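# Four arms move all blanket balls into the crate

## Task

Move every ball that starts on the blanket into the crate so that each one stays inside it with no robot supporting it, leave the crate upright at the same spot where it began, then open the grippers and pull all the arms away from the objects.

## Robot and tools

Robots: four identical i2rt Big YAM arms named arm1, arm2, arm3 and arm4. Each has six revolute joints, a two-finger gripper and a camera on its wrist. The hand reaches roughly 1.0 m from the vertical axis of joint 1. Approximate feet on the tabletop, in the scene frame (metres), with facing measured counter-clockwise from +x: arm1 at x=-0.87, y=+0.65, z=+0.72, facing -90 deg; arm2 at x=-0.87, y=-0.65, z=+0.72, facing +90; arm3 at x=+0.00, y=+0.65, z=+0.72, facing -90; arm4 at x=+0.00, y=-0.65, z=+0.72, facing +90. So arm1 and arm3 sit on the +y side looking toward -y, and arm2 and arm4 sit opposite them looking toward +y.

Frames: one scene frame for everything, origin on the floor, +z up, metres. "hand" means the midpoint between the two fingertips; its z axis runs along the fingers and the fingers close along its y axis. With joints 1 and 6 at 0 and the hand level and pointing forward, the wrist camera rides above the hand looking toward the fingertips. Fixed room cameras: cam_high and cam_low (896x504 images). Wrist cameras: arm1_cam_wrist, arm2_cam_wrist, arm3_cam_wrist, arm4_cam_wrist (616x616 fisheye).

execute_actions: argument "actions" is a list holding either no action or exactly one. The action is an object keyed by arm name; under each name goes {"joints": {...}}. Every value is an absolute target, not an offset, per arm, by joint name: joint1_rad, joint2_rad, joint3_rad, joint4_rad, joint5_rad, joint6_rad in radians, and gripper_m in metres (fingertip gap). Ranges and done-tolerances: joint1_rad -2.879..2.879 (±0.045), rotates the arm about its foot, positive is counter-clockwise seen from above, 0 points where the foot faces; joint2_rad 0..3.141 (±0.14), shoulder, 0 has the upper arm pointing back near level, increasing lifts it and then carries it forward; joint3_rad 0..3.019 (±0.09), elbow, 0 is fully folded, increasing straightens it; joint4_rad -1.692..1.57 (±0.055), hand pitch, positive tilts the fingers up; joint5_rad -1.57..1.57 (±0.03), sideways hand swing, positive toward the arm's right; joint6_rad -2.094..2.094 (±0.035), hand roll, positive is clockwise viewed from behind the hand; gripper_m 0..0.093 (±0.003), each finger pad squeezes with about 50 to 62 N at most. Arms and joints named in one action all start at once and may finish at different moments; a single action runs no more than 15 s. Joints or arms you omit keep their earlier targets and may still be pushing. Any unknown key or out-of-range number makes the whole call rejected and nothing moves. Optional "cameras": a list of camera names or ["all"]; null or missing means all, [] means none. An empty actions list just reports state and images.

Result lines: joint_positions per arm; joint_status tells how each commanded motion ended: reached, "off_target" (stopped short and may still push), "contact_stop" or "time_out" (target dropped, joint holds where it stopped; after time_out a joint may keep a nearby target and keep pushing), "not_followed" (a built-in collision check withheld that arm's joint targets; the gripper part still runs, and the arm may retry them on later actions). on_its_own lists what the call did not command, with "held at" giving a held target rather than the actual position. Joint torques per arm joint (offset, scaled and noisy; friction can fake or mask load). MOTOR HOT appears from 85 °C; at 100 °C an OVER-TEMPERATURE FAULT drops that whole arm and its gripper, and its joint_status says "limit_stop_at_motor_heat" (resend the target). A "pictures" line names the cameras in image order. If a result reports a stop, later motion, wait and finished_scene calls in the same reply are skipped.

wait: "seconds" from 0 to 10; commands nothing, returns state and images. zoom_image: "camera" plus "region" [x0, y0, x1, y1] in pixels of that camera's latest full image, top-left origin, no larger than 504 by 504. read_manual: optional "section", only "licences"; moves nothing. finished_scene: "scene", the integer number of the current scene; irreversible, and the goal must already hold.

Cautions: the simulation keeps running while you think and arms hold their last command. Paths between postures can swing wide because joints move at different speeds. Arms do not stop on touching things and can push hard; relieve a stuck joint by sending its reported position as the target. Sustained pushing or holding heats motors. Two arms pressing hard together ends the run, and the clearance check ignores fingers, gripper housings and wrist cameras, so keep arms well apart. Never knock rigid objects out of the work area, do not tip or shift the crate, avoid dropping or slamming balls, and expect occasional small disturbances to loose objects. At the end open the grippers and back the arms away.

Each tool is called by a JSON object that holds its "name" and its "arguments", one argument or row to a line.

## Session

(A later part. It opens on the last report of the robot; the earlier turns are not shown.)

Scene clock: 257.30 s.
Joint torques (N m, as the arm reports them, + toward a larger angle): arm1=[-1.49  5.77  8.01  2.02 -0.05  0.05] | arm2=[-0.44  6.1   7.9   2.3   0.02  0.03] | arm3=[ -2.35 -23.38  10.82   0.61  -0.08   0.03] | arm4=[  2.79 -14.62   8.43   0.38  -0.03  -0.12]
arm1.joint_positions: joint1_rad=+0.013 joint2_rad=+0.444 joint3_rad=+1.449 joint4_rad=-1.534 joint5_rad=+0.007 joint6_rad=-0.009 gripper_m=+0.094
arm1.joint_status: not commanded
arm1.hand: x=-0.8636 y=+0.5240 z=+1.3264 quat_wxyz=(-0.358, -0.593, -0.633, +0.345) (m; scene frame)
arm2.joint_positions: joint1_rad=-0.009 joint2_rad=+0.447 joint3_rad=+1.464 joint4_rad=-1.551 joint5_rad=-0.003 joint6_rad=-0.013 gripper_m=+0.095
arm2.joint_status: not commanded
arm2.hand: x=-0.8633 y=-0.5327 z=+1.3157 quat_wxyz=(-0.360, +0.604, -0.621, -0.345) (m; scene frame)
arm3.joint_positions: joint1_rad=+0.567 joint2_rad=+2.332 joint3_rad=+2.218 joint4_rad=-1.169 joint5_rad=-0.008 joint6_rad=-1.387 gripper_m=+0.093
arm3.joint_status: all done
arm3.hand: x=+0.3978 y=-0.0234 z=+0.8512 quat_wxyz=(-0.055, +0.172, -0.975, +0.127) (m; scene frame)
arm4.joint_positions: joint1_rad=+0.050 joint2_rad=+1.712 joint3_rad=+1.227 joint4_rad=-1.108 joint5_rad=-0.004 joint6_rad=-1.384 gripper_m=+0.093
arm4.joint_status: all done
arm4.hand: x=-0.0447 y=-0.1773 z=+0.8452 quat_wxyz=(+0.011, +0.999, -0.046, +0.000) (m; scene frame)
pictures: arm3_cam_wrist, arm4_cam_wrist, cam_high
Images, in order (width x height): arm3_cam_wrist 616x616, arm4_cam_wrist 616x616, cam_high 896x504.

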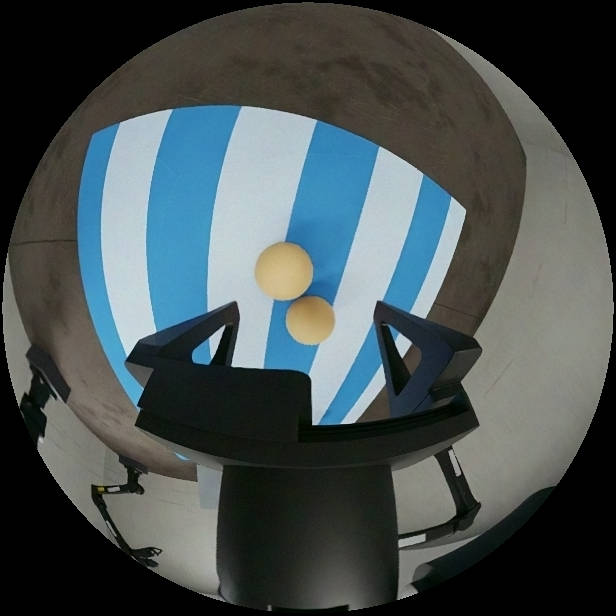

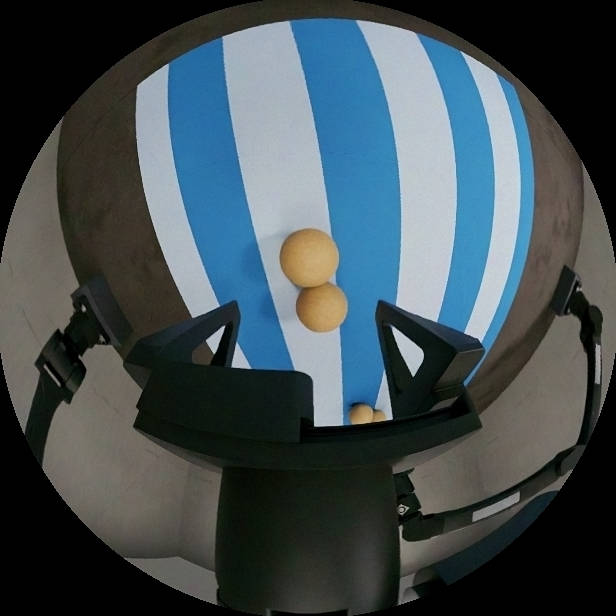

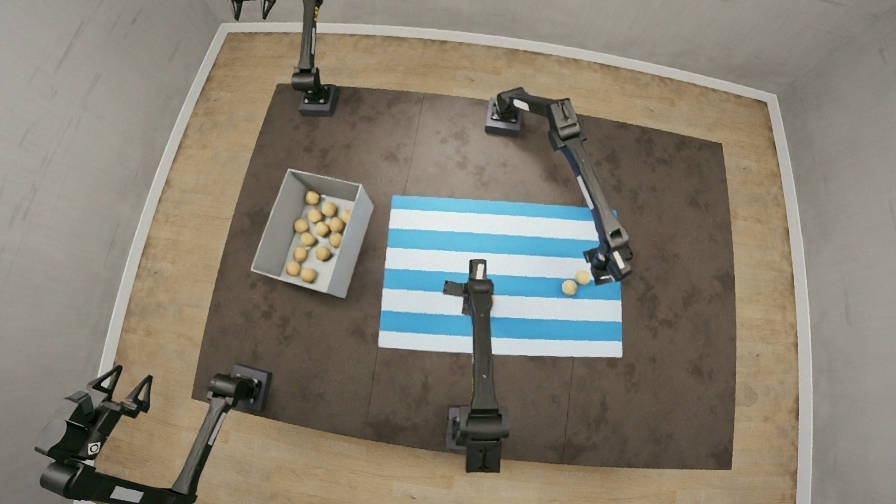

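{"name": "execute_actions", "arguments": {
  "actions": [
    {"arm3":{"joints":{"joint1_rad":0.545,"joint2_rad":2.39,"joint3_rad":2.09,"joint4_rad":-0.95,"joint6_rad":-1.75}},"arm4":{"joints":{"joint2_rad":1.85,"joint3_rad":1.15,"joint4_rad":-0.853,"joint6_rad":-1.65}}}
  ],
  "cameras": []
}}

{"name": "execute_actions", "arguments": {
  "actions": [
    {"arm3":{"joints":{"gripper_m":0.045}},"arm4":{"joints":{"gripper_m":0.045}}}
  ],
  "cameras": []
}}

{"name": "execute_actions", "arguments": {
  "actions": [
    {"arm3":{"joints":{"joint2_rad":1.6,"joint3_rad":1.8,"joint4_rad":-1.4,"joint6_rad":-1}},"arm4":{"joints":{"joint2_rad":1.5,"joint3_rad":1.7,"joint4_rad":-1.4,"joint6_rad":-1.1}}}
  ],
  "cameras": []
}}

{"name": "execute_actions", "arguments": {
  "actions": [
    {"arm3":{"joints":{"joint1_rad":-0.76,"joint6_rad":0}},"arm4":{"joints":{"joint1_rad":0.83,"joint6_rad":0}}}
  ],
  "cameras": []
}}

{"name": "execute_actions", "arguments": {
  "actions": [
    {"arm3":{"joints":{"joint2_rad":2.08,"joint3_rad":2.11,"joint4_rad":-0.8}},"arm4":{"joints":{"joint2_rad":2.08,"joint3_rad":2.1,"joint4_rad":-0.8}}}
  ],
  "cameras": []
}}

{"name": "execute_actions", "arguments": {
  "actions": [
    {"arm3":{"joints":{"gripper_m":0.093}},"arm4":{"joints":{"gripper_m":0.093}}}
  ],
  "cameras": []
}}

{"name": "execute_actions", "arguments": {
  "actions": [
    {"arm3":{"joints":{"joint2_rad":1.95,"joint3_rad":2.24,"joint4_rad":-1.09}},"arm4":{"joints":{"joint2_rad":1.6,"joint3_rad":1.55,"joint4_rad":-1.3}}}
  ],
  "cameras": []
}}

{"name": "execute_actions", "arguments": {
  "actions": [
    {"arm3":{"joints":{"joint1_rad":0.46}},"arm4":{"joints":{"joint2_rad":1.72,"joint3_rad":1.29,"joint4_rad":-1.11}}}
  ],
  "cameras": []
}}

{"name": "execute_actions", "arguments": {
  "actions": [
    {"arm3":{"joints":{"joint2_rad":2.34}},"arm4":{"joints":{"joint1_rad":-0.074}}}
  ],
  "cameras": ["arm3_cam_wrist","arm4_cam_wrist","cam_high"]
}}

Scene clock: 276.13 s.
Joint torques (N m, as the arm reports them, + toward a larger angle): arm1=[-1.6   5.78  8.1   2.05 -0.07  0.05] | arm2=[-0.43  6.09  7.9   2.29  0.01  0.03] | arm3=[ -2.28 -24.43   8.54   1.1   -0.07   0.02] | arm4=[  2.81 -15.28   6.82   0.4   -0.01  -0.13]
arm1.joint_positions: joint1_rad=+0.013 joint2_rad=+0.444 joint3_rad=+1.449 joint4_rad=-1.534 joint5_rad=+0.007 joint6_rad=-0.009 gripper_m=+0.094
arm1.joint_status: not commanded
arm1.hand: x=-0.8636 y=+0.5240 z=+1.3264 quat_wxyz=(-0.358, -0.593, -0.633, +0.345) (m; scene frame)
arm2.joint_positions: joint1_rad=-0.009 joint2_rad=+0.447 joint3_rad=+1.464 joint4_rad=-1.551 joint5_rad=-0.003 joint6_rad=-0.013 gripper_m=+0.095
arm2.joint_status: not commanded
arm2.hand: x=-0.8633 y=-0.5327 z=+1.3157 quat_wxyz=(-0.360, +0.604, -0.621, -0.345) (m; scene frame)
arm3.joint_positions: joint1_rad=+0.556 joint2_rad=+2.403 joint3_rad=+2.091 joint4_rad=-0.961 joint5_rad=-0.008 joint6_rad=-1.736 gripper_m=+0.093
arm3.joint_status: all done
arm3.hand: x=+0.3912 y=-0.0281 z=+0.7552 quat_wxyz=(-0.032, +0.333, -0.932, +0.140) (m; scene frame)
arm4.joint_positions: joint1_rad=+0.050 joint2_rad=+1.872 joint3_rad=+1.135 joint4_rad=-0.867 joint5_rad=-0.004 joint6_rad=-1.634 gripper_m=+0.093
arm4.joint_status: all done
arm4.hand: x=-0.0446 y=-0.1783 z=+0.7428 quat_wxyz=(+0.016, +0.997, +0.078, -0.002) (m; scene frame)
pictures: none
No camera images: the call's "cameras" was empty. Leave "cameras" out to get every camera's image.

Scene clock: 276.73 s.
Joint torques (N m, as the arm reports them, + toward a larger angle): arm1=[-1.65  6.07  7.96  2.02 -0.06  0.02] | arm2=[-0.44  6.1   7.91  2.29  0.01  0.03] | arm3=[ -2.39 -24.71   8.52   1.08  -0.07   0.03] | arm4=[  2.82 -15.1    6.75   0.55  -0.01  -0.12]
arm1.joint_positions: joint1_rad=+0.013 joint2_rad=+0.444 joint3_rad=+1.449 joint4_rad=-1.534 joint5_rad=+0.007 joint6_rad=-0.009 gripper_m=+0.094
arm1.joint_status: not commanded
arm1.hand: x=-0.8636 y=+0.5240 z=+1.3264 quat_wxyz=(-0.358, -0.593, -0.633, +0.345) (m; scene frame)
arm2.joint_positions: joint1_rad=-0.009 joint2_rad=+0.447 joint3_rad=+1.464 joint4_rad=-1.551 joint5_rad=-0.003 joint6_rad=-0.013 gripper_m=+0.095
arm2.joint_status: not commanded
arm2.hand: x=-0.8633 y=-0.5327 z=+1.3157 quat_wxyz=(-0.360, +0.604, -0.621, -0.345) (m; scene frame)
arm3.joint_positions: joint1_rad=+0.556 joint2_rad=+2.403 joint3_rad=+2.091 joint4_rad=-0.961 joint5_rad=-0.008 joint6_rad=-1.737 gripper_m=+0.057
arm3.joint_status: gripper_m off_target (ended at +0.057, target +0.045)
arm3.hand: x=+0.3912 y=-0.0282 z=+0.7552 quat_wxyz=(-0.032, +0.334, -0.932, +0.140) (m; scene frame)
arm4.joint_positions: joint1_rad=+0.050 joint2_rad=+1.872 joint3_rad=+1.135 joint4_rad=-0.867 joint5_rad=-0.004 joint6_rad=-1.634 gripper_m=+0.057
arm4.joint_status: gripper_m off_target (ended at +0.057, target +0.045)
arm4.hand: x=-0.0446 y=-0.1782 z=+0.7428 quat_wxyz=(+0.016, +0.997, +0.078, -0.002) (m; scene frame)
pictures: none
No camera images: the call's "cameras" was empty. Leave "cameras" out to get every camera's image.

Scene clock: 278.53 s.
Joint torques (N m, as the arm reports them, + toward a larger angle): arm1=[-1.54  5.8   7.91  2.07 -0.02  0.04] | arm2=[-0.41  6.11  7.91  2.29  0.02  0.03] | arm3=[ -2.37 -14.84   9.53   0.57  -0.06   0.28] | arm4=[  2.94 -12.51   9.02   0.32   0.01   0.32]
arm1.joint_positions: joint1_rad=+0.013 joint2_rad=+0.444 joint3_rad=+1.449 joint4_rad=-1.534 joint5_rad=+0.007 joint6_rad=-0.009 gripper_m=+0.094
arm1.joint_status: not commanded
arm1.hand: x=-0.8636 y=+0.5240 z=+1.3264 quat_wxyz=(-0.358, -0.593, -0.633, +0.345) (m; scene frame)
arm2.joint_positions: joint1_rad=-0.009 joint2_rad=+0.447 joint3_rad=+1.464 joint4_rad=-1.551 joint5_rad=-0.003 joint6_rad=-0.013 gripper_m=+0.095
arm2.joint_status: not commanded
arm2.hand: x=-0.8633 y=-0.5327 z=+1.3157 quat_wxyz=(-0.360, +0.604, -0.621, -0.345) (m; scene frame)
arm3.joint_positions: joint1_rad=+0.556 joint2_rad=+1.614 joint3_rad=+1.794 joint4_rad=-1.395 joint5_rad=-0.008 joint6_rad=-1.014 gripper_m=+0.057
arm3.joint_status: all done
arm3.hand: x=+0.2837 y=+0.1546 z=+1.1184 quat_wxyz=(-0.094, -0.017, -0.985, +0.144) (m; scene frame)
arm4.joint_positions: joint1_rad=+0.050 joint2_rad=+1.513 joint3_rad=+1.687 joint4_rad=-1.388 joint5_rad=-0.004 joint6_rad=-1.117 gripper_m=+0.057
arm4.joint_status: all done
arm4.hand: x=-0.0499 y=-0.1229 z=+1.1216 quat_wxyz=(-0.171, +0.968, -0.176, -0.050) (m; scene frame)
pictures: none
No camera images: the call's "cameras" was empty. Leave "cameras" out to get every camera's image.

Scene clock: 280.47 s.
Joint torques (N m, as the arm reports them, + toward a larger angle): arm1=[-1.54  5.66  8.    2.12 -0.06  0.08] | arm2=[-0.43  6.08  7.9   2.3   0.02  0.03] | arm3=[ -1.64 -14.65   9.59   0.62  -0.12   0.25] | arm4=[  1.86 -12.66   9.09   0.17   0.1    0.29]
arm1.joint_positions: joint1_rad=+0.013 joint2_rad=+0.444 joint3_rad=+1.449 joint4_rad=-1.534 joint5_rad=+0.007 joint6_rad=-0.009 gripper_m=+0.094
arm1.joint_status: not commanded
arm1.hand: x=-0.8636 y=+0.5240 z=+1.3264 quat_wxyz=(-0.358, -0.593, -0.633, +0.345) (m; scene frame)
arm2.joint_positions: joint1_rad=-0.009 joint2_rad=+0.447 joint3_rad=+1.464 joint4_rad=-1.551 joint5_rad=-0.003 joint6_rad=-0.013 gripper_m=+0.095
arm2.joint_status: not commanded
arm2.hand: x=-0.8633 y=-0.5327 z=+1.3157 quat_wxyz=(-0.360, +0.604, -0.621, -0.345) (m; scene frame)
arm3.joint_positions: joint1_rad=-0.763 joint2_rad=+1.614 joint3_rad=+1.794 joint4_rad=-1.395 joint5_rad=-0.004 joint6_rad=-0.014 gripper_m=+0.057
arm3.joint_status: all done
arm3.hand: x=-0.4056 y=+0.2491 z=+1.1195 quat_wxyz=(-0.063, -0.909, -0.379, +0.161) (m; scene frame)
arm4.joint_positions: joint1_rad=+0.836 joint2_rad=+1.513 joint3_rad=+1.687 joint4_rad=-1.388 joint5_rad=-0.004 joint6_rad=-0.016 gripper_m=+0.057
arm4.joint_status: all done
arm4.hand: x=-0.4085 y=-0.3129 z=+1.1213 quat_wxyz=(-0.060, +0.929, -0.325, -0.167) (m; scene frame)
pictures: none
No camera images: the call's "cameras" was empty. Leave "cameras" out to get every camera's image.

Scene clock: 282.13 s.
Joint torques (N m, as the arm reports them, + toward a larger angle): arm1=[-1.52  6.38  7.93  2.07 -0.08  0.05] | arm2=[-0.41  6.09  7.9   2.29  0.01  0.03] | arm3=[ -1.71 -23.01  14.47   1.86  -0.12   0.24] | arm4=[  1.4  -22.35  12.22   1.95   0.1    0.28]
arm1.joint_positions: joint1_rad=+0.013 joint2_rad=+0.444 joint3_rad=+1.449 joint4_rad=-1.534 joint5_rad=+0.007 joint6_rad=-0.009 gripper_m=+0.094
arm1.joint_status: not commanded
arm1.hand: x=-0.8636 y=+0.5240 z=+1.3264 quat_wxyz=(-0.358, -0.593, -0.633, +0.345) (m; scene frame)
arm2.joint_positions: joint1_rad=-0.009 joint2_rad=+0.447 joint3_rad=+1.464 joint4_rad=-1.551 joint5_rad=-0.003 joint6_rad=-0.013 gripper_m=+0.095
arm2.joint_status: not commanded
arm2.hand: x=-0.8633 y=-0.5327 z=+1.3157 quat_wxyz=(-0.360, +0.604, -0.621, -0.345) (m; scene frame)
arm3.joint_positions: joint1_rad=-0.763 joint2_rad=+2.097 joint3_rad=+2.050 joint4_rad=-0.815 joint5_rad=-0.004 joint6_rad=-0.014 gripper_m=+0.057
arm3.joint_status: all done
arm3.hand: x=-0.5806 y=+0.0793 z=+0.9924 quat_wxyz=(-0.126, -0.867, -0.363, +0.319) (m; scene frame)
arm4.joint_positions: joint1_rad=+0.836 joint2_rad=+2.104 joint3_rad=+2.046 joint4_rad=-0.823 joint5_rad=-0.004 joint6_rad=-0.016 gripper_m=+0.057
arm4.joint_status: all done
arm4.hand: x=-0.6248 y=-0.1337 z=+0.9831 quat_wxyz=(-0.116, +0.888, -0.311, -0.318) (m; scene frame)
pictures: none
No camera images: the call's "cameras" was empty. Leave "cameras" out to get every camera's image.

Scene clock: 282.73 s.
Joint torques (N m, as the arm reports them, + toward a larger angle): arm1=[-1.95  6.16  8.07  2.   -0.07  0.04] | arm2=[-0.43  6.1   7.9   2.3   0.02  0.03] | arm3=[ -1.71 -22.75  14.52   1.94  -0.12   0.24] | arm4=[  1.75 -22.73  12.3    1.98   0.1    0.27]
arm1.joint_positions: joint1_rad=+0.013 joint2_rad=+0.444 joint3_rad=+1.449 joint4_rad=-1.534 joint5_rad=+0.007 joint6_rad=-0.009 gripper_m=+0.094
arm1.joint_status: not commanded
arm1.hand: x=-0.8636 y=+0.5240 z=+1.3264 quat_wxyz=(-0.358, -0.593, -0.633, +0.345) (m; scene frame)
arm2.joint_positions: joint1_rad=-0.009 joint2_rad=+0.447 joint3_rad=+1.464 joint4_rad=-1.551 joint5_rad=-0.003 joint6_rad=-0.013 gripper_m=+0.095
arm2.joint_status: not commanded
arm2.hand: x=-0.8633 y=-0.5327 z=+1.3157 quat_wxyz=(-0.360, +0.604, -0.621, -0.345) (m; scene frame)
arm3.joint_positions: joint1_rad=-0.763 joint2_rad=+2.097 joint3_rad=+2.050 joint4_rad=-0.815 joint5_rad=-0.004 joint6_rad=-0.013 gripper_m=+0.093
arm3.joint_status: all done
arm3.hand: x=-0.5806 y=+0.0793 z=+0.9924 quat_wxyz=(-0.126, -0.867, -0.362, +0.319) (m; scene frame)
arm4.joint_positions: joint1_rad=+0.836 joint2_rad=+2.104 joint3_rad=+2.046 joint4_rad=-0.823 joint5_rad=-0.004 joint6_rad=-0.016 gripper_m=+0.093
arm4.joint_status: all done
arm4.hand: x=-0.6248 y=-0.1337 z=+0.9831 quat_wxyz=(-0.116, +0.888, -0.311, -0.318) (m; scene frame)
pictures: none
No camera images: the call's "cameras" was empty. Leave "cameras" out to get every camera's image.

Scene clock: 284.17 s.
Joint torques (N m, as the arm reports them, + toward a larger angle): arm1=[-1.43  6.15  7.99  2.09 -0.02  0.06] | arm2=[-0.38  6.12  7.91  2.29  0.01  0.03] | arm3=[ -1.67 -18.76  12.43   1.16  -0.12   0.24] | arm4=[  1.87 -12.74   8.72   0.08   0.11   0.25]
arm1.joint_positions: joint1_rad=+0.013 joint2_rad=+0.444 joint3_rad=+1.449 joint4_rad=-1.534 joint5_rad=+0.007 joint6_rad=-0.009 gripper_m=+0.094
arm1.joint_status: not commanded
arm1.hand: x=-0.8636 y=+0.5240 z=+1.3264 quat_wxyz=(-0.358, -0.593, -0.633, +0.345) (m; scene frame)
arm2.joint_positions: joint1_rad=-0.009 joint2_rad=+0.447 joint3_rad=+1.464 joint4_rad=-1.551 joint5_rad=-0.003 joint6_rad=-0.013 gripper_m=+0.095
arm2.joint_status: not commanded
arm2.hand: x=-0.8633 y=-0.5327 z=+1.3157 quat_wxyz=(-0.360, +0.604, -0.621, -0.345) (m; scene frame)
arm3.joint_positions: joint1_rad=-0.763 joint2_rad=+1.947 joint3_rad=+2.204 joint4_rad=-1.085 joint5_rad=-0.004 joint6_rad=-0.013 gripper_m=+0.093
arm3.joint_status: all done
arm3.hand: x=-0.5431 y=+0.1142 z=+1.1476 quat_wxyz=(-0.132, -0.861, -0.360, +0.334) (m; scene frame)
arm4.joint_positions: joint1_rad=+0.836 joint2_rad=+1.598 joint3_rad=+1.542 joint4_rad=-1.288 joint5_rad=-0.004 joint6_rad=-0.016 gripper_m=+0.093
arm4.joint_status: all done
arm4.hand: x=-0.4138 y=-0.3084 z=+1.0193 quat_wxyz=(-0.038, +0.937, -0.329, -0.107) (m; scene frame)
pictures: none
No camera images: the call's "cameras" was empty. Leave "cameras" out to get every camera's image.

Scene clock: 286.00 s.
Joint torques (N m, as the arm reports them, + toward a larger angle): arm1=[-1.1   6.03  8.02  2.04 -0.06  0.08] | arm2=[-0.42  6.12  7.91  2.3   0.01  0.03] | arm3=[ -2.29 -21.28  12.4    1.13   0.01   0.22] | arm4=[  1.78 -14.68   8.76   0.68   0.1    0.27]
arm1.joint_positions: joint1_rad=+0.013 joint2_rad=+0.444 joint3_rad=+1.449 joint4_rad=-1.534 joint5_rad=+0.007 joint6_rad=-0.009 gripper_m=+0.094
arm1.joint_status: not commanded
arm1.hand: x=-0.8636 y=+0.5240 z=+1.3264 quat_wxyz=(-0.358, -0.593, -0.633, +0.345) (m; scene frame)
arm2.joint_positions: joint1_rad=-0.009 joint2_rad=+0.447 joint3_rad=+1.464 joint4_rad=-1.551 joint5_rad=-0.003 joint6_rad=-0.013 gripper_m=+0.095
arm2.joint_status: not commanded
arm2.hand: x=-0.8633 y=-0.5327 z=+1.3157 quat_wxyz=(-0.360, +0.604, -0.621, -0.345) (m; scene frame)
arm3.joint_positions: joint1_rad=+0.469 joint2_rad=+1.969 joint3_rad=+2.204 joint4_rad=-1.085 joint5_rad=-0.008 joint6_rad=-0.011 gripper_m=+0.093
arm3.joint_status: all done
arm3.hand: x=+0.3232 y=-0.0475 z=+1.1295 quat_wxyz=(-0.295, -0.499, -0.793, +0.184) (m; scene frame)
arm4.joint_positions: joint1_rad=+0.836 joint2_rad=+1.740 joint3_rad=+1.263 joint4_rad=-1.125 joint5_rad=-0.004 joint6_rad=-0.016 gripper_m=+0.093
arm4.joint_status: all done
arm4.hand: x=-0.3732 y=-0.3417 z=+0.8442 quat_wxyz=(+0.007, +0.943, -0.331, +0.014) (m; scene frame)
pictures: none
No camera images: the call's "cameras" was empty. Leave "cameras" out to get every camera's image.

Scene clock: 287.63 s.
Joint torques (N m, as the arm reports them, + toward a larger angle): arm1=[-1.22  5.97  7.99  2.12 -0.05  0.04] | arm2=[-0.43  6.08  7.91  2.29  0.02  0.03] | arm3=[ -2.21 -23.72  11.12   0.87   0.01   0.22] | arm4=[  2.6  -15.21   8.84   0.4    0.11   0.24]
arm1.joint_positions: joint1_rad=+0.013 joint2_rad=+0.444 joint3_rad=+1.449 joint4_rad=-1.534 joint5_rad=+0.007 joint6_rad=-0.009 gripper_m=+0.094
arm1.joint_status: not commanded
arm1.hand: x=-0.8636 y=+0.5240 z=+1.3264 quat_wxyz=(-0.358, -0.593, -0.633, +0.345) (m; scene frame)
arm2.joint_positions: joint1_rad=-0.009 joint2_rad=+0.447 joint3_rad=+1.464 joint4_rad=-1.551 joint5_rad=-0.003 joint6_rad=-0.013 gripper_m=+0.095
arm2.joint_status: not commanded
arm2.hand: x=-0.8633 y=-0.5327 z=+1.3157 quat_wxyz=(-0.360, +0.604, -0.621, -0.345) (m; scene frame)
arm3.joint_positions: joint1_rad=+0.469 joint2_rad=+2.341 joint3_rad=+2.216 joint4_rad=-1.091 joint5_rad=-0.008 joint6_rad=-0.011 gripper_m=+0.093
arm3.joint_status: all done
arm3.hand: x=+0.3374 y=-0.0748 z=+0.8490 quat_wxyz=(-0.148, -0.525, -0.834, +0.088) (m; scene frame)
arm4.joint_positions: joint1_rad=-0.081 joint2_rad=+1.740 joint3_rad=+1.263 joint4_rad=-1.117 joint5_rad=-0.004 joint6_rad=-0.014 gripper_m=+0.093
arm4.joint_status: all done
arm4.hand: x=+0.0180 y=-0.1645 z=+0.8445 quat_wxyz=(+0.009, +0.699, -0.715, +0.006) (m; scene frame)
pictures: arm3_cam_wrist, arm4_cam_wrist, cam_high
Images, in order (width x height): arm3_cam_wrist 616x616, arm4_cam_wrist 616x616, cam_high 896x504.

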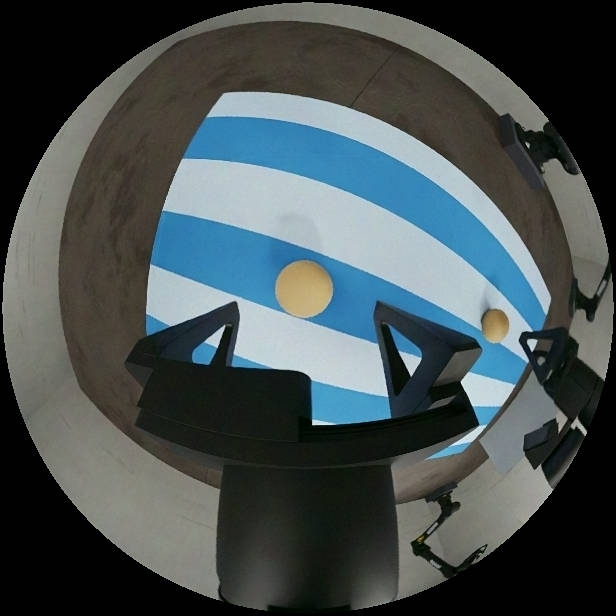

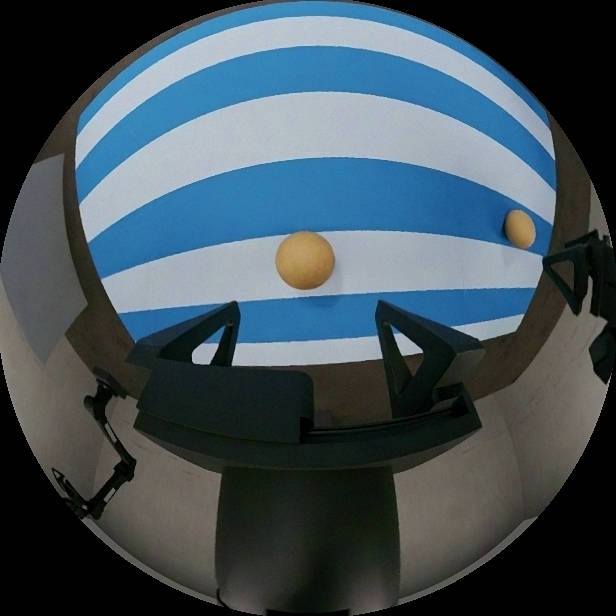

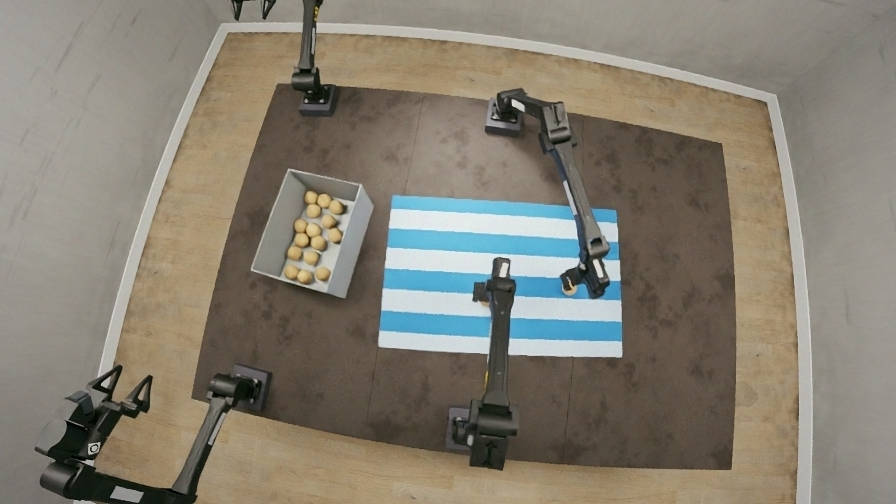

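{"name": "execute_actions", "arguments": {
  "actions": [
    {"arm3":{"joints":{"joint2_rad":2.41,"joint3_rad":2.09,"joint4_rad":-0.845}},"arm4":{"joints":{"joint2_rad":1.865,"joint3_rad":1.175,"joint4_rad":-0.862}}}
  ],
  "cameras": []
}}

{"name": "execute_actions", "arguments": {
  "actions": [
    {"arm3":{"joints":{"gripper_m":0.045}},"arm4":{"joints":{"gripper_m":0.045}}}
  ],
  "cameras": []
}}

{"name": "execute_actions", "arguments": {
  "actions": [
    {"arm3":{"joints":{"joint2_rad":1.6,"joint3_rad":1.8,"joint4_rad":-1.4}},"arm4":{"joints":{"joint1_rad":0.83,"joint2_rad":1.5,"joint3_rad":1.7,"joint4_rad":-1.4}}}
  ],
  "cameras": []
}}

{"name": "execute_actions", "arguments": {
  "actions": [
    {"arm3":{"joints":{"joint1_rad":-0.76}}}
  ],
  "cameras": []
}}

{"name": "execute_actions", "arguments": {
  "actions": [
    {"arm3":{"joints":{"joint2_rad":2.08,"joint3_rad":2.11,"joint4_rad":-0.8}},"arm4":{"joints":{"joint2_rad":2.08,"joint3_rad":2.1,"joint4_rad":-0.8}}}
  ],
  "cameras": []
}}

{"name": "execute_actions", "arguments": {
  "actions": [
    {"arm3":{"joints":{"gripper_m":0.093}},"arm4":{"joints":{"gripper_m":0.093}}}
  ],
  "cameras": []
}}

{"name": "execute_actions", "arguments": {
  "actions": [
    {"arm3":{"joints":{"joint2_rad":1.4,"joint3_rad":1.6,"joint4_rad":-1.4}},"arm4":{"joints":{"joint2_rad":1.4,"joint3_rad":1.6,"joint4_rad":-1.4}}}
  ],
  "cameras": ["cam_high"]
}}

Scene clock: 302.00 s.
Joint torques (N m, as the arm reports them, + toward a larger angle): arm1=[-1.55  6.17  7.92  2.08 -0.04  0.07] | arm2=[-0.41  6.07  7.91  2.3   0.02  0.03] | arm3=[ -2.24 -25.15   8.73   1.33  -0.02   0.22] | arm4=[  2.92 -15.6    6.97   0.68   0.09   0.25]
arm1.joint_positions: joint1_rad=+0.013 joint2_rad=+0.444 joint3_rad=+1.449 joint4_rad=-1.534 joint5_rad=+0.007 joint6_rad=-0.009 gripper_m=+0.094
arm1.joint_status: not commanded
arm1.hand: x=-0.8636 y=+0.5240 z=+1.3264 quat_wxyz=(-0.358, -0.593, -0.633, +0.345) (m; scene frame)
arm2.joint_positions: joint1_rad=-0.009 joint2_rad=+0.447 joint3_rad=+1.464 joint4_rad=-1.551 joint5_rad=-0.003 joint6_rad=-0.013 gripper_m=+0.095
arm2.joint_status: not commanded
arm2.hand: x=-0.8633 y=-0.5327 z=+1.3157 quat_wxyz=(-0.360, +0.604, -0.621, -0.345) (m; scene frame)
arm3.joint_positions: joint1_rad=+0.469 joint2_rad=+2.425 joint3_rad=+2.089 joint4_rad=-0.857 joint5_rad=-0.007 joint6_rad=-0.011 gripper_m=+0.093
arm3.joint_status: all done
arm3.hand: x=+0.3393 y=-0.0780 z=+0.7456 quat_wxyz=(-0.157, -0.524, -0.832, +0.094) (m; scene frame)
arm4.joint_positions: joint1_rad=-0.081 joint2_rad=+1.887 joint3_rad=+1.159 joint4_rad=-0.877 joint5_rad=-0.004 joint6_rad=-0.014 gripper_m=+0.093
arm4.joint_status: all done
arm4.hand: x=+0.0178 y=-0.1694 z=+0.7427 quat_wxyz=(+0.013, +0.699, -0.715, +0.010) (m; scene frame)
pictures: none
No camera images: the call's "cameras" was empty. Leave "cameras" out to get every camera's image.

Scene clock: 302.60 s.
Joint torques (N m, as the arm reports them, + toward a larger angle): arm1=[-1.56  6.49  7.83  1.94 -0.06  0.06] | arm2=[-0.43  6.09  7.91  2.3   0.01  0.03] | arm3=[ -2.22 -25.23   8.69   1.32  -0.04   0.22] | arm4=[  2.58 -15.5    6.96   0.61   0.09   0.24]
arm1.joint_positions: joint1_rad=+0.013 joint2_rad=+0.444 joint3_rad=+1.449 joint4_rad=-1.534 joint5_rad=+0.007 joint6_rad=-0.009 gripper_m=+0.094
arm1.joint_status: not commanded
arm1.hand: x=-0.8636 y=+0.5240 z=+1.3264 quat_wxyz=(-0.358, -0.593, -0.633, +0.345) (m; scene frame)
arm2.joint_positions: joint1_rad=-0.009 joint2_rad=+0.447 joint3_rad=+1.464 joint4_rad=-1.551 joint5_rad=-0.003 joint6_rad=-0.013 gripper_m=+0.095
arm2.joint_status: not commanded
arm2.hand: x=-0.8633 y=-0.5327 z=+1.3157 quat_wxyz=(-0.360, +0.604, -0.621, -0.345) (m; scene frame)
arm3.joint_positions: joint1_rad=+0.469 joint2_rad=+2.425 joint3_rad=+2.089 joint4_rad=-0.857 joint5_rad=-0.007 joint6_rad=-0.011 gripper_m=+0.055
arm3.joint_status: gripper_m off_target (ended at +0.055, target +0.045)
arm3.hand: x=+0.3392 y=-0.0780 z=+0.7455 quat_wxyz=(-0.157, -0.524, -0.832, +0.094) (m; scene frame)
arm4.joint_positions: joint1_rad=-0.081 joint2_rad=+1.887 joint3_rad=+1.159 joint4_rad=-0.877 joint5_rad=-0.004 joint6_rad=-0.014 gripper_m=+0.057
arm4.joint_status: gripper_m off_target (ended at +0.057, target +0.045)
arm4.hand: x=+0.0178 y=-0.1694 z=+0.7427 quat_wxyz=(+0.013, +0.699, -0.715, +0.010) (m; scene frame)
pictures: none
No camera images: the call's "cameras" was empty. Leave "cameras" out to get every camera's image.

Scene clock: 304.40 s.
Joint torques (N m, as the arm reports them, + toward a larger angle): arm1=[-1.8   6.    7.95  2.14 -0.06  0.05] | arm2=[-0.4   6.09  7.91  2.3   0.02  0.03] | arm3=[ -2.29 -14.71   9.61   0.61  -0.04   0.22] | arm4=[  2.4  -12.17   8.95   0.41   0.18   0.24]
arm1.joint_positions: joint1_rad=+0.013 joint2_rad=+0.444 joint3_rad=+1.449 joint4_rad=-1.534 joint5_rad=+0.007 joint6_rad=-0.009 gripper_m=+0.094
arm1.joint_status: not commanded
arm1.hand: x=-0.8636 y=+0.5240 z=+1.3264 quat_wxyz=(-0.358, -0.593, -0.633, +0.345) (m; scene frame)
arm2.joint_positions: joint1_rad=-0.009 joint2_rad=+0.447 joint3_rad=+1.464 joint4_rad=-1.551 joint5_rad=-0.003 joint6_rad=-0.013 gripper_m=+0.095
arm2.joint_status: not commanded
arm2.hand: x=-0.8633 y=-0.5327 z=+1.3157 quat_wxyz=(-0.360, +0.604, -0.621, -0.345) (m; scene frame)
arm3.joint_positions: joint1_rad=+0.469 joint2_rad=+1.614 joint3_rad=+1.793 joint4_rad=-1.394 joint5_rad=-0.007 joint6_rad=-0.011 gripper_m=+0.055
arm3.joint_status: all done
arm3.hand: x=+0.2397 y=+0.1318 z=+1.1181 quat_wxyz=(-0.148, -0.525, -0.833, +0.088) (m; scene frame)
arm4.joint_positions: joint1_rad=+0.827 joint2_rad=+1.509 joint3_rad=+1.687 joint4_rad=-1.388 joint5_rad=-0.006 joint6_rad=-0.014 gripper_m=+0.057
arm4.joint_status: all done
arm4.hand: x=-0.4049 y=-0.3096 z=+1.1234 quat_wxyz=(-0.061, +0.926, -0.331, -0.170) (m; scene frame)
pictures: none
No camera images: the call's "cameras" was empty. Leave "cameras" out to get every camera's image.

Scene clock: 306.10 s.
Joint torques (N m, as the arm reports them, + toward a larger angle): arm1=[-1.6   6.41  8.03  2.1  -0.05  0.06] | arm2=[-0.43  6.07  7.9   2.3   0.01  0.03] | arm3=[ -1.7  -14.71   9.63   0.61  -0.12   0.22] | arm4=[  2.48 -12.18   9.     0.34   0.19   0.24]
arm1.joint_positions: joint1_rad=+0.013 joint2_rad=+0.444 joint3_rad=+1.449 joint4_rad=-1.534 joint5_rad=+0.007 joint6_rad=-0.009 gripper_m=+0.094
arm1.joint_status: not commanded
arm1.hand: x=-0.8636 y=+0.5240 z=+1.3264 quat_wxyz=(-0.358, -0.593, -0.633, +0.345) (m; scene frame)
arm2.joint_positions: joint1_rad=-0.009 joint2_rad=+0.447 joint3_rad=+1.464 joint4_rad=-1.551 joint5_rad=-0.003 joint6_rad=-0.013 gripper_m=+0.095
arm2.joint_status: not commanded
arm2.hand: x=-0.8633 y=-0.5327 z=+1.3157 quat_wxyz=(-0.360, +0.604, -0.621, -0.345) (m; scene frame)
arm3.joint_positions: joint1_rad=-0.763 joint2_rad=+1.614 joint3_rad=+1.793 joint4_rad=-1.394 joint5_rad=-0.004 joint6_rad=-0.011 gripper_m=+0.055
arm3.joint_status: all done
arm3.hand: x=-0.4055 y=+0.2492 z=+1.1194 quat_wxyz=(-0.063, -0.910, -0.378, +0.161) (m; scene frame)
arm4.joint_positions: joint1_rad=+0.827 joint2_rad=+1.509 joint3_rad=+1.687 joint4_rad=-1.388 joint5_rad=-0.006 joint6_rad=-0.014 gripper_m=+0.057
arm4.joint_status: not commanded
arm4.hand: x=-0.4049 y=-0.3096 z=+1.1234 quat_wxyz=(-0.061, +0.926, -0.331, -0.170) (m; scene frame)
pictures: none
No camera images: the call's "cameras" was empty. Leave "cameras" out to get every camera's image.

Scene clock: 307.77 s.
Joint torques (N m, as the arm reports them, + toward a larger angle): arm1=[-1.97  5.55  8.    2.05 -0.08  0.05] | arm2=[-0.41  6.11  7.91  2.3   0.01  0.03] | arm3=[ -1.68 -22.73  14.44   1.94  -0.11   0.22] | arm4=[  2.47 -22.2   12.28   2.01   0.19   0.25]
arm1.joint_positions: joint1_rad=+0.013 joint2_rad=+0.444 joint3_rad=+1.449 joint4_rad=-1.534 joint5_rad=+0.007 joint6_rad=-0.009 gripper_m=+0.094
arm1.joint_status: not commanded
arm1.hand: x=-0.8636 y=+0.5240 z=+1.3264 quat_wxyz=(-0.358, -0.593, -0.633, +0.345) (m; scene frame)
arm2.joint_positions: joint1_rad=-0.009 joint2_rad=+0.447 joint3_rad=+1.464 joint4_rad=-1.551 joint5_rad=-0.003 joint6_rad=-0.013 gripper_m=+0.095
arm2.joint_status: not commanded
arm2.hand: x=-0.8633 y=-0.5327 z=+1.3157 quat_wxyz=(-0.360, +0.604, -0.621, -0.345) (m; scene frame)
arm3.joint_positions: joint1_rad=-0.763 joint2_rad=+2.097 joint3_rad=+2.050 joint4_rad=-0.815 joint5_rad=-0.004 joint6_rad=-0.011 gripper_m=+0.055
arm3.joint_status: all done
arm3.hand: x=-0.5806 y=+0.0793 z=+0.9932 quat_wxyz=(-0.126, -0.867, -0.361, +0.320) (m; scene frame)
arm4.joint_positions: joint1_rad=+0.827 joint2_rad=+2.105 joint3_rad=+2.045 joint4_rad=-0.823 joint5_rad=-0.006 joint6_rad=-0.014 gripper_m=+0.057
arm4.joint_status: all done
arm4.hand: x=-0.6199 y=-0.1280 z=+0.9822 quat_wxyz=(-0.116, +0.887, -0.316, -0.317) (m; scene frame)
pictures: none
No camera images: the call's "cameras" was empty. Leave "cameras" out to get every camera's image.

Scene clock: 308.37 s.
Joint torques (N m, as the arm reports them, + toward a larger angle): arm1=[-1.73  6.14  8.03  2.06 -0.04  0.04] | arm2=[-0.43  6.11  7.91  2.28  0.01  0.03] | arm3=[ -1.7  -22.83  14.36   1.91  -0.12   0.22] | arm4=[  2.57 -22.53  12.24   2.04   0.18   0.23]
arm1.joint_positions: joint1_rad=+0.013 joint2_rad=+0.444 joint3_rad=+1.449 joint4_rad=-1.534 joint5_rad=+0.007 joint6_rad=-0.009 gripper_m=+0.094
arm1.joint_status: not commanded
arm1.hand: x=-0.8636 y=+0.5240 z=+1.3264 quat_wxyz=(-0.358, -0.593, -0.633, +0.345) (m; scene frame)
arm2.joint_positions: joint1_rad=-0.009 joint2_rad=+0.447 joint3_rad=+1.464 joint4_rad=-1.551 joint5_rad=-0.003 joint6_rad=-0.013 gripper_m=+0.095
arm2.joint_status: not commanded
arm2.hand: x=-0.8633 y=-0.5327 z=+1.3157 quat_wxyz=(-0.360, +0.604, -0.621, -0.345) (m; scene frame)
arm3.joint_positions: joint1_rad=-0.763 joint2_rad=+2.097 joint3_rad=+2.050 joint4_rad=-0.815 joint5_rad=-0.004 joint6_rad=-0.011 gripper_m=+0.093
arm3.joint_status: all done
arm3.hand: x=-0.5806 y=+0.0793 z=+0.9932 quat_wxyz=(-0.126, -0.867, -0.361, +0.320) (m; scene frame)
arm4.joint_positions: joint1_rad=+0.827 joint2_rad=+2.105 joint3_rad=+2.045 joint4_rad=-0.823 joint5_rad=-0.006 joint6_rad=-0.014 gripper_m=+0.093
arm4.joint_status: all done
arm4.hand: x=-0.6199 y=-0.1280 z=+0.9822 quat_wxyz=(-0.116, +0.887, -0.316, -0.317) (m; scene frame)
pictures: none
No camera images: the call's "cameras" was empty. Leave "cameras" out to get every camera's image.

Scene clock: 310.03 s.
Joint torques (N m, as the arm reports them, + toward a larger angle): arm1=[-1.72  5.97  7.89  2.07 -0.04  0.04] | arm2=[-0.41  6.09  7.91  2.31  0.01  0.03] | arm3=[-1.62 -9.65  8.55  0.61 -0.12  0.22] | arm4=[ 2.57 -9.72  8.85  0.31  0.18  0.24]
arm1.joint_positions: joint1_rad=+0.013 joint2_rad=+0.444 joint3_rad=+1.449 joint4_rad=-1.534 joint5_rad=+0.007 joint6_rad=-0.009 gripper_m=+0.094
arm1.joint_status: not commanded
arm1.hand: x=-0.8636 y=+0.5240 z=+1.3264 quat_wxyz=(-0.358, -0.593, -0.633, +0.345) (m; scene frame)
arm2.joint_positions: joint1_rad=-0.009 joint2_rad=+0.447 joint3_rad=+1.464 joint4_rad=-1.551 joint5_rad=-0.003 joint6_rad=-0.013 gripper_m=+0.095
arm2.joint_status: not commanded
arm2.hand: x=-0.8633 y=-0.5327 z=+1.3157 quat_wxyz=(-0.360, +0.604, -0.621, -0.345) (m; scene frame)
arm3.joint_positions: joint1_rad=-0.763 joint2_rad=+1.400 joint3_rad=+1.608 joint4_rad=-1.393 joint5_rad=-0.004 joint6_rad=-0.011 gripper_m=+0.093
arm3.joint_status: all done
arm3.hand: x=-0.3504 y=+0.3027 z=+1.1425 quat_wxyz=(-0.068, -0.907, -0.377, +0.175) (m; scene frame)
arm4.joint_positions: joint1_rad=+0.827 joint2_rad=+1.401 joint3_rad=+1.592 joint4_rad=-1.387 joint5_rad=-0.006 joint6_rad=-0.014 gripper_m=+0.093
arm4.joint_status: all done
arm4.hand: x=-0.3748 y=-0.3351 z=+1.1317 quat_wxyz=(-0.063, +0.925, -0.330, -0.175) (m; scene frame)
pictures: cam_high
Images, in order (width x height): cam_high 896x504.

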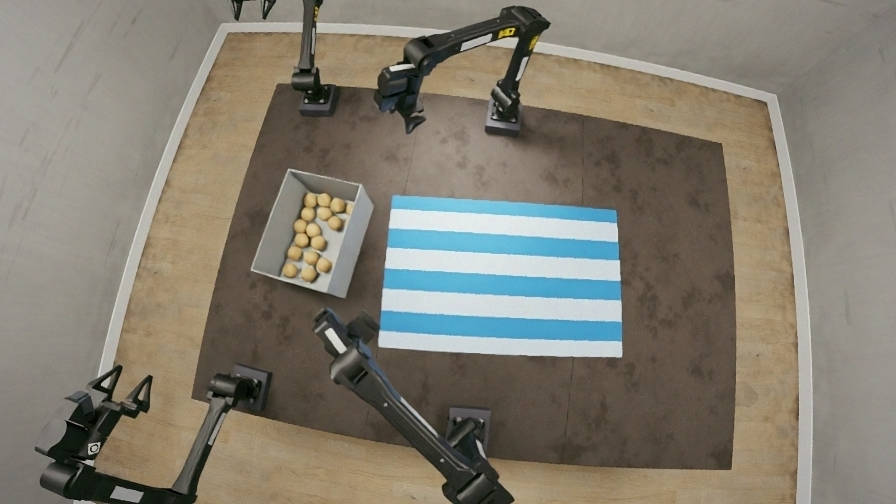

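{"name": "finished_scene", "arguments": {
  "scene": 1
}}

The scene is finished: the task was done.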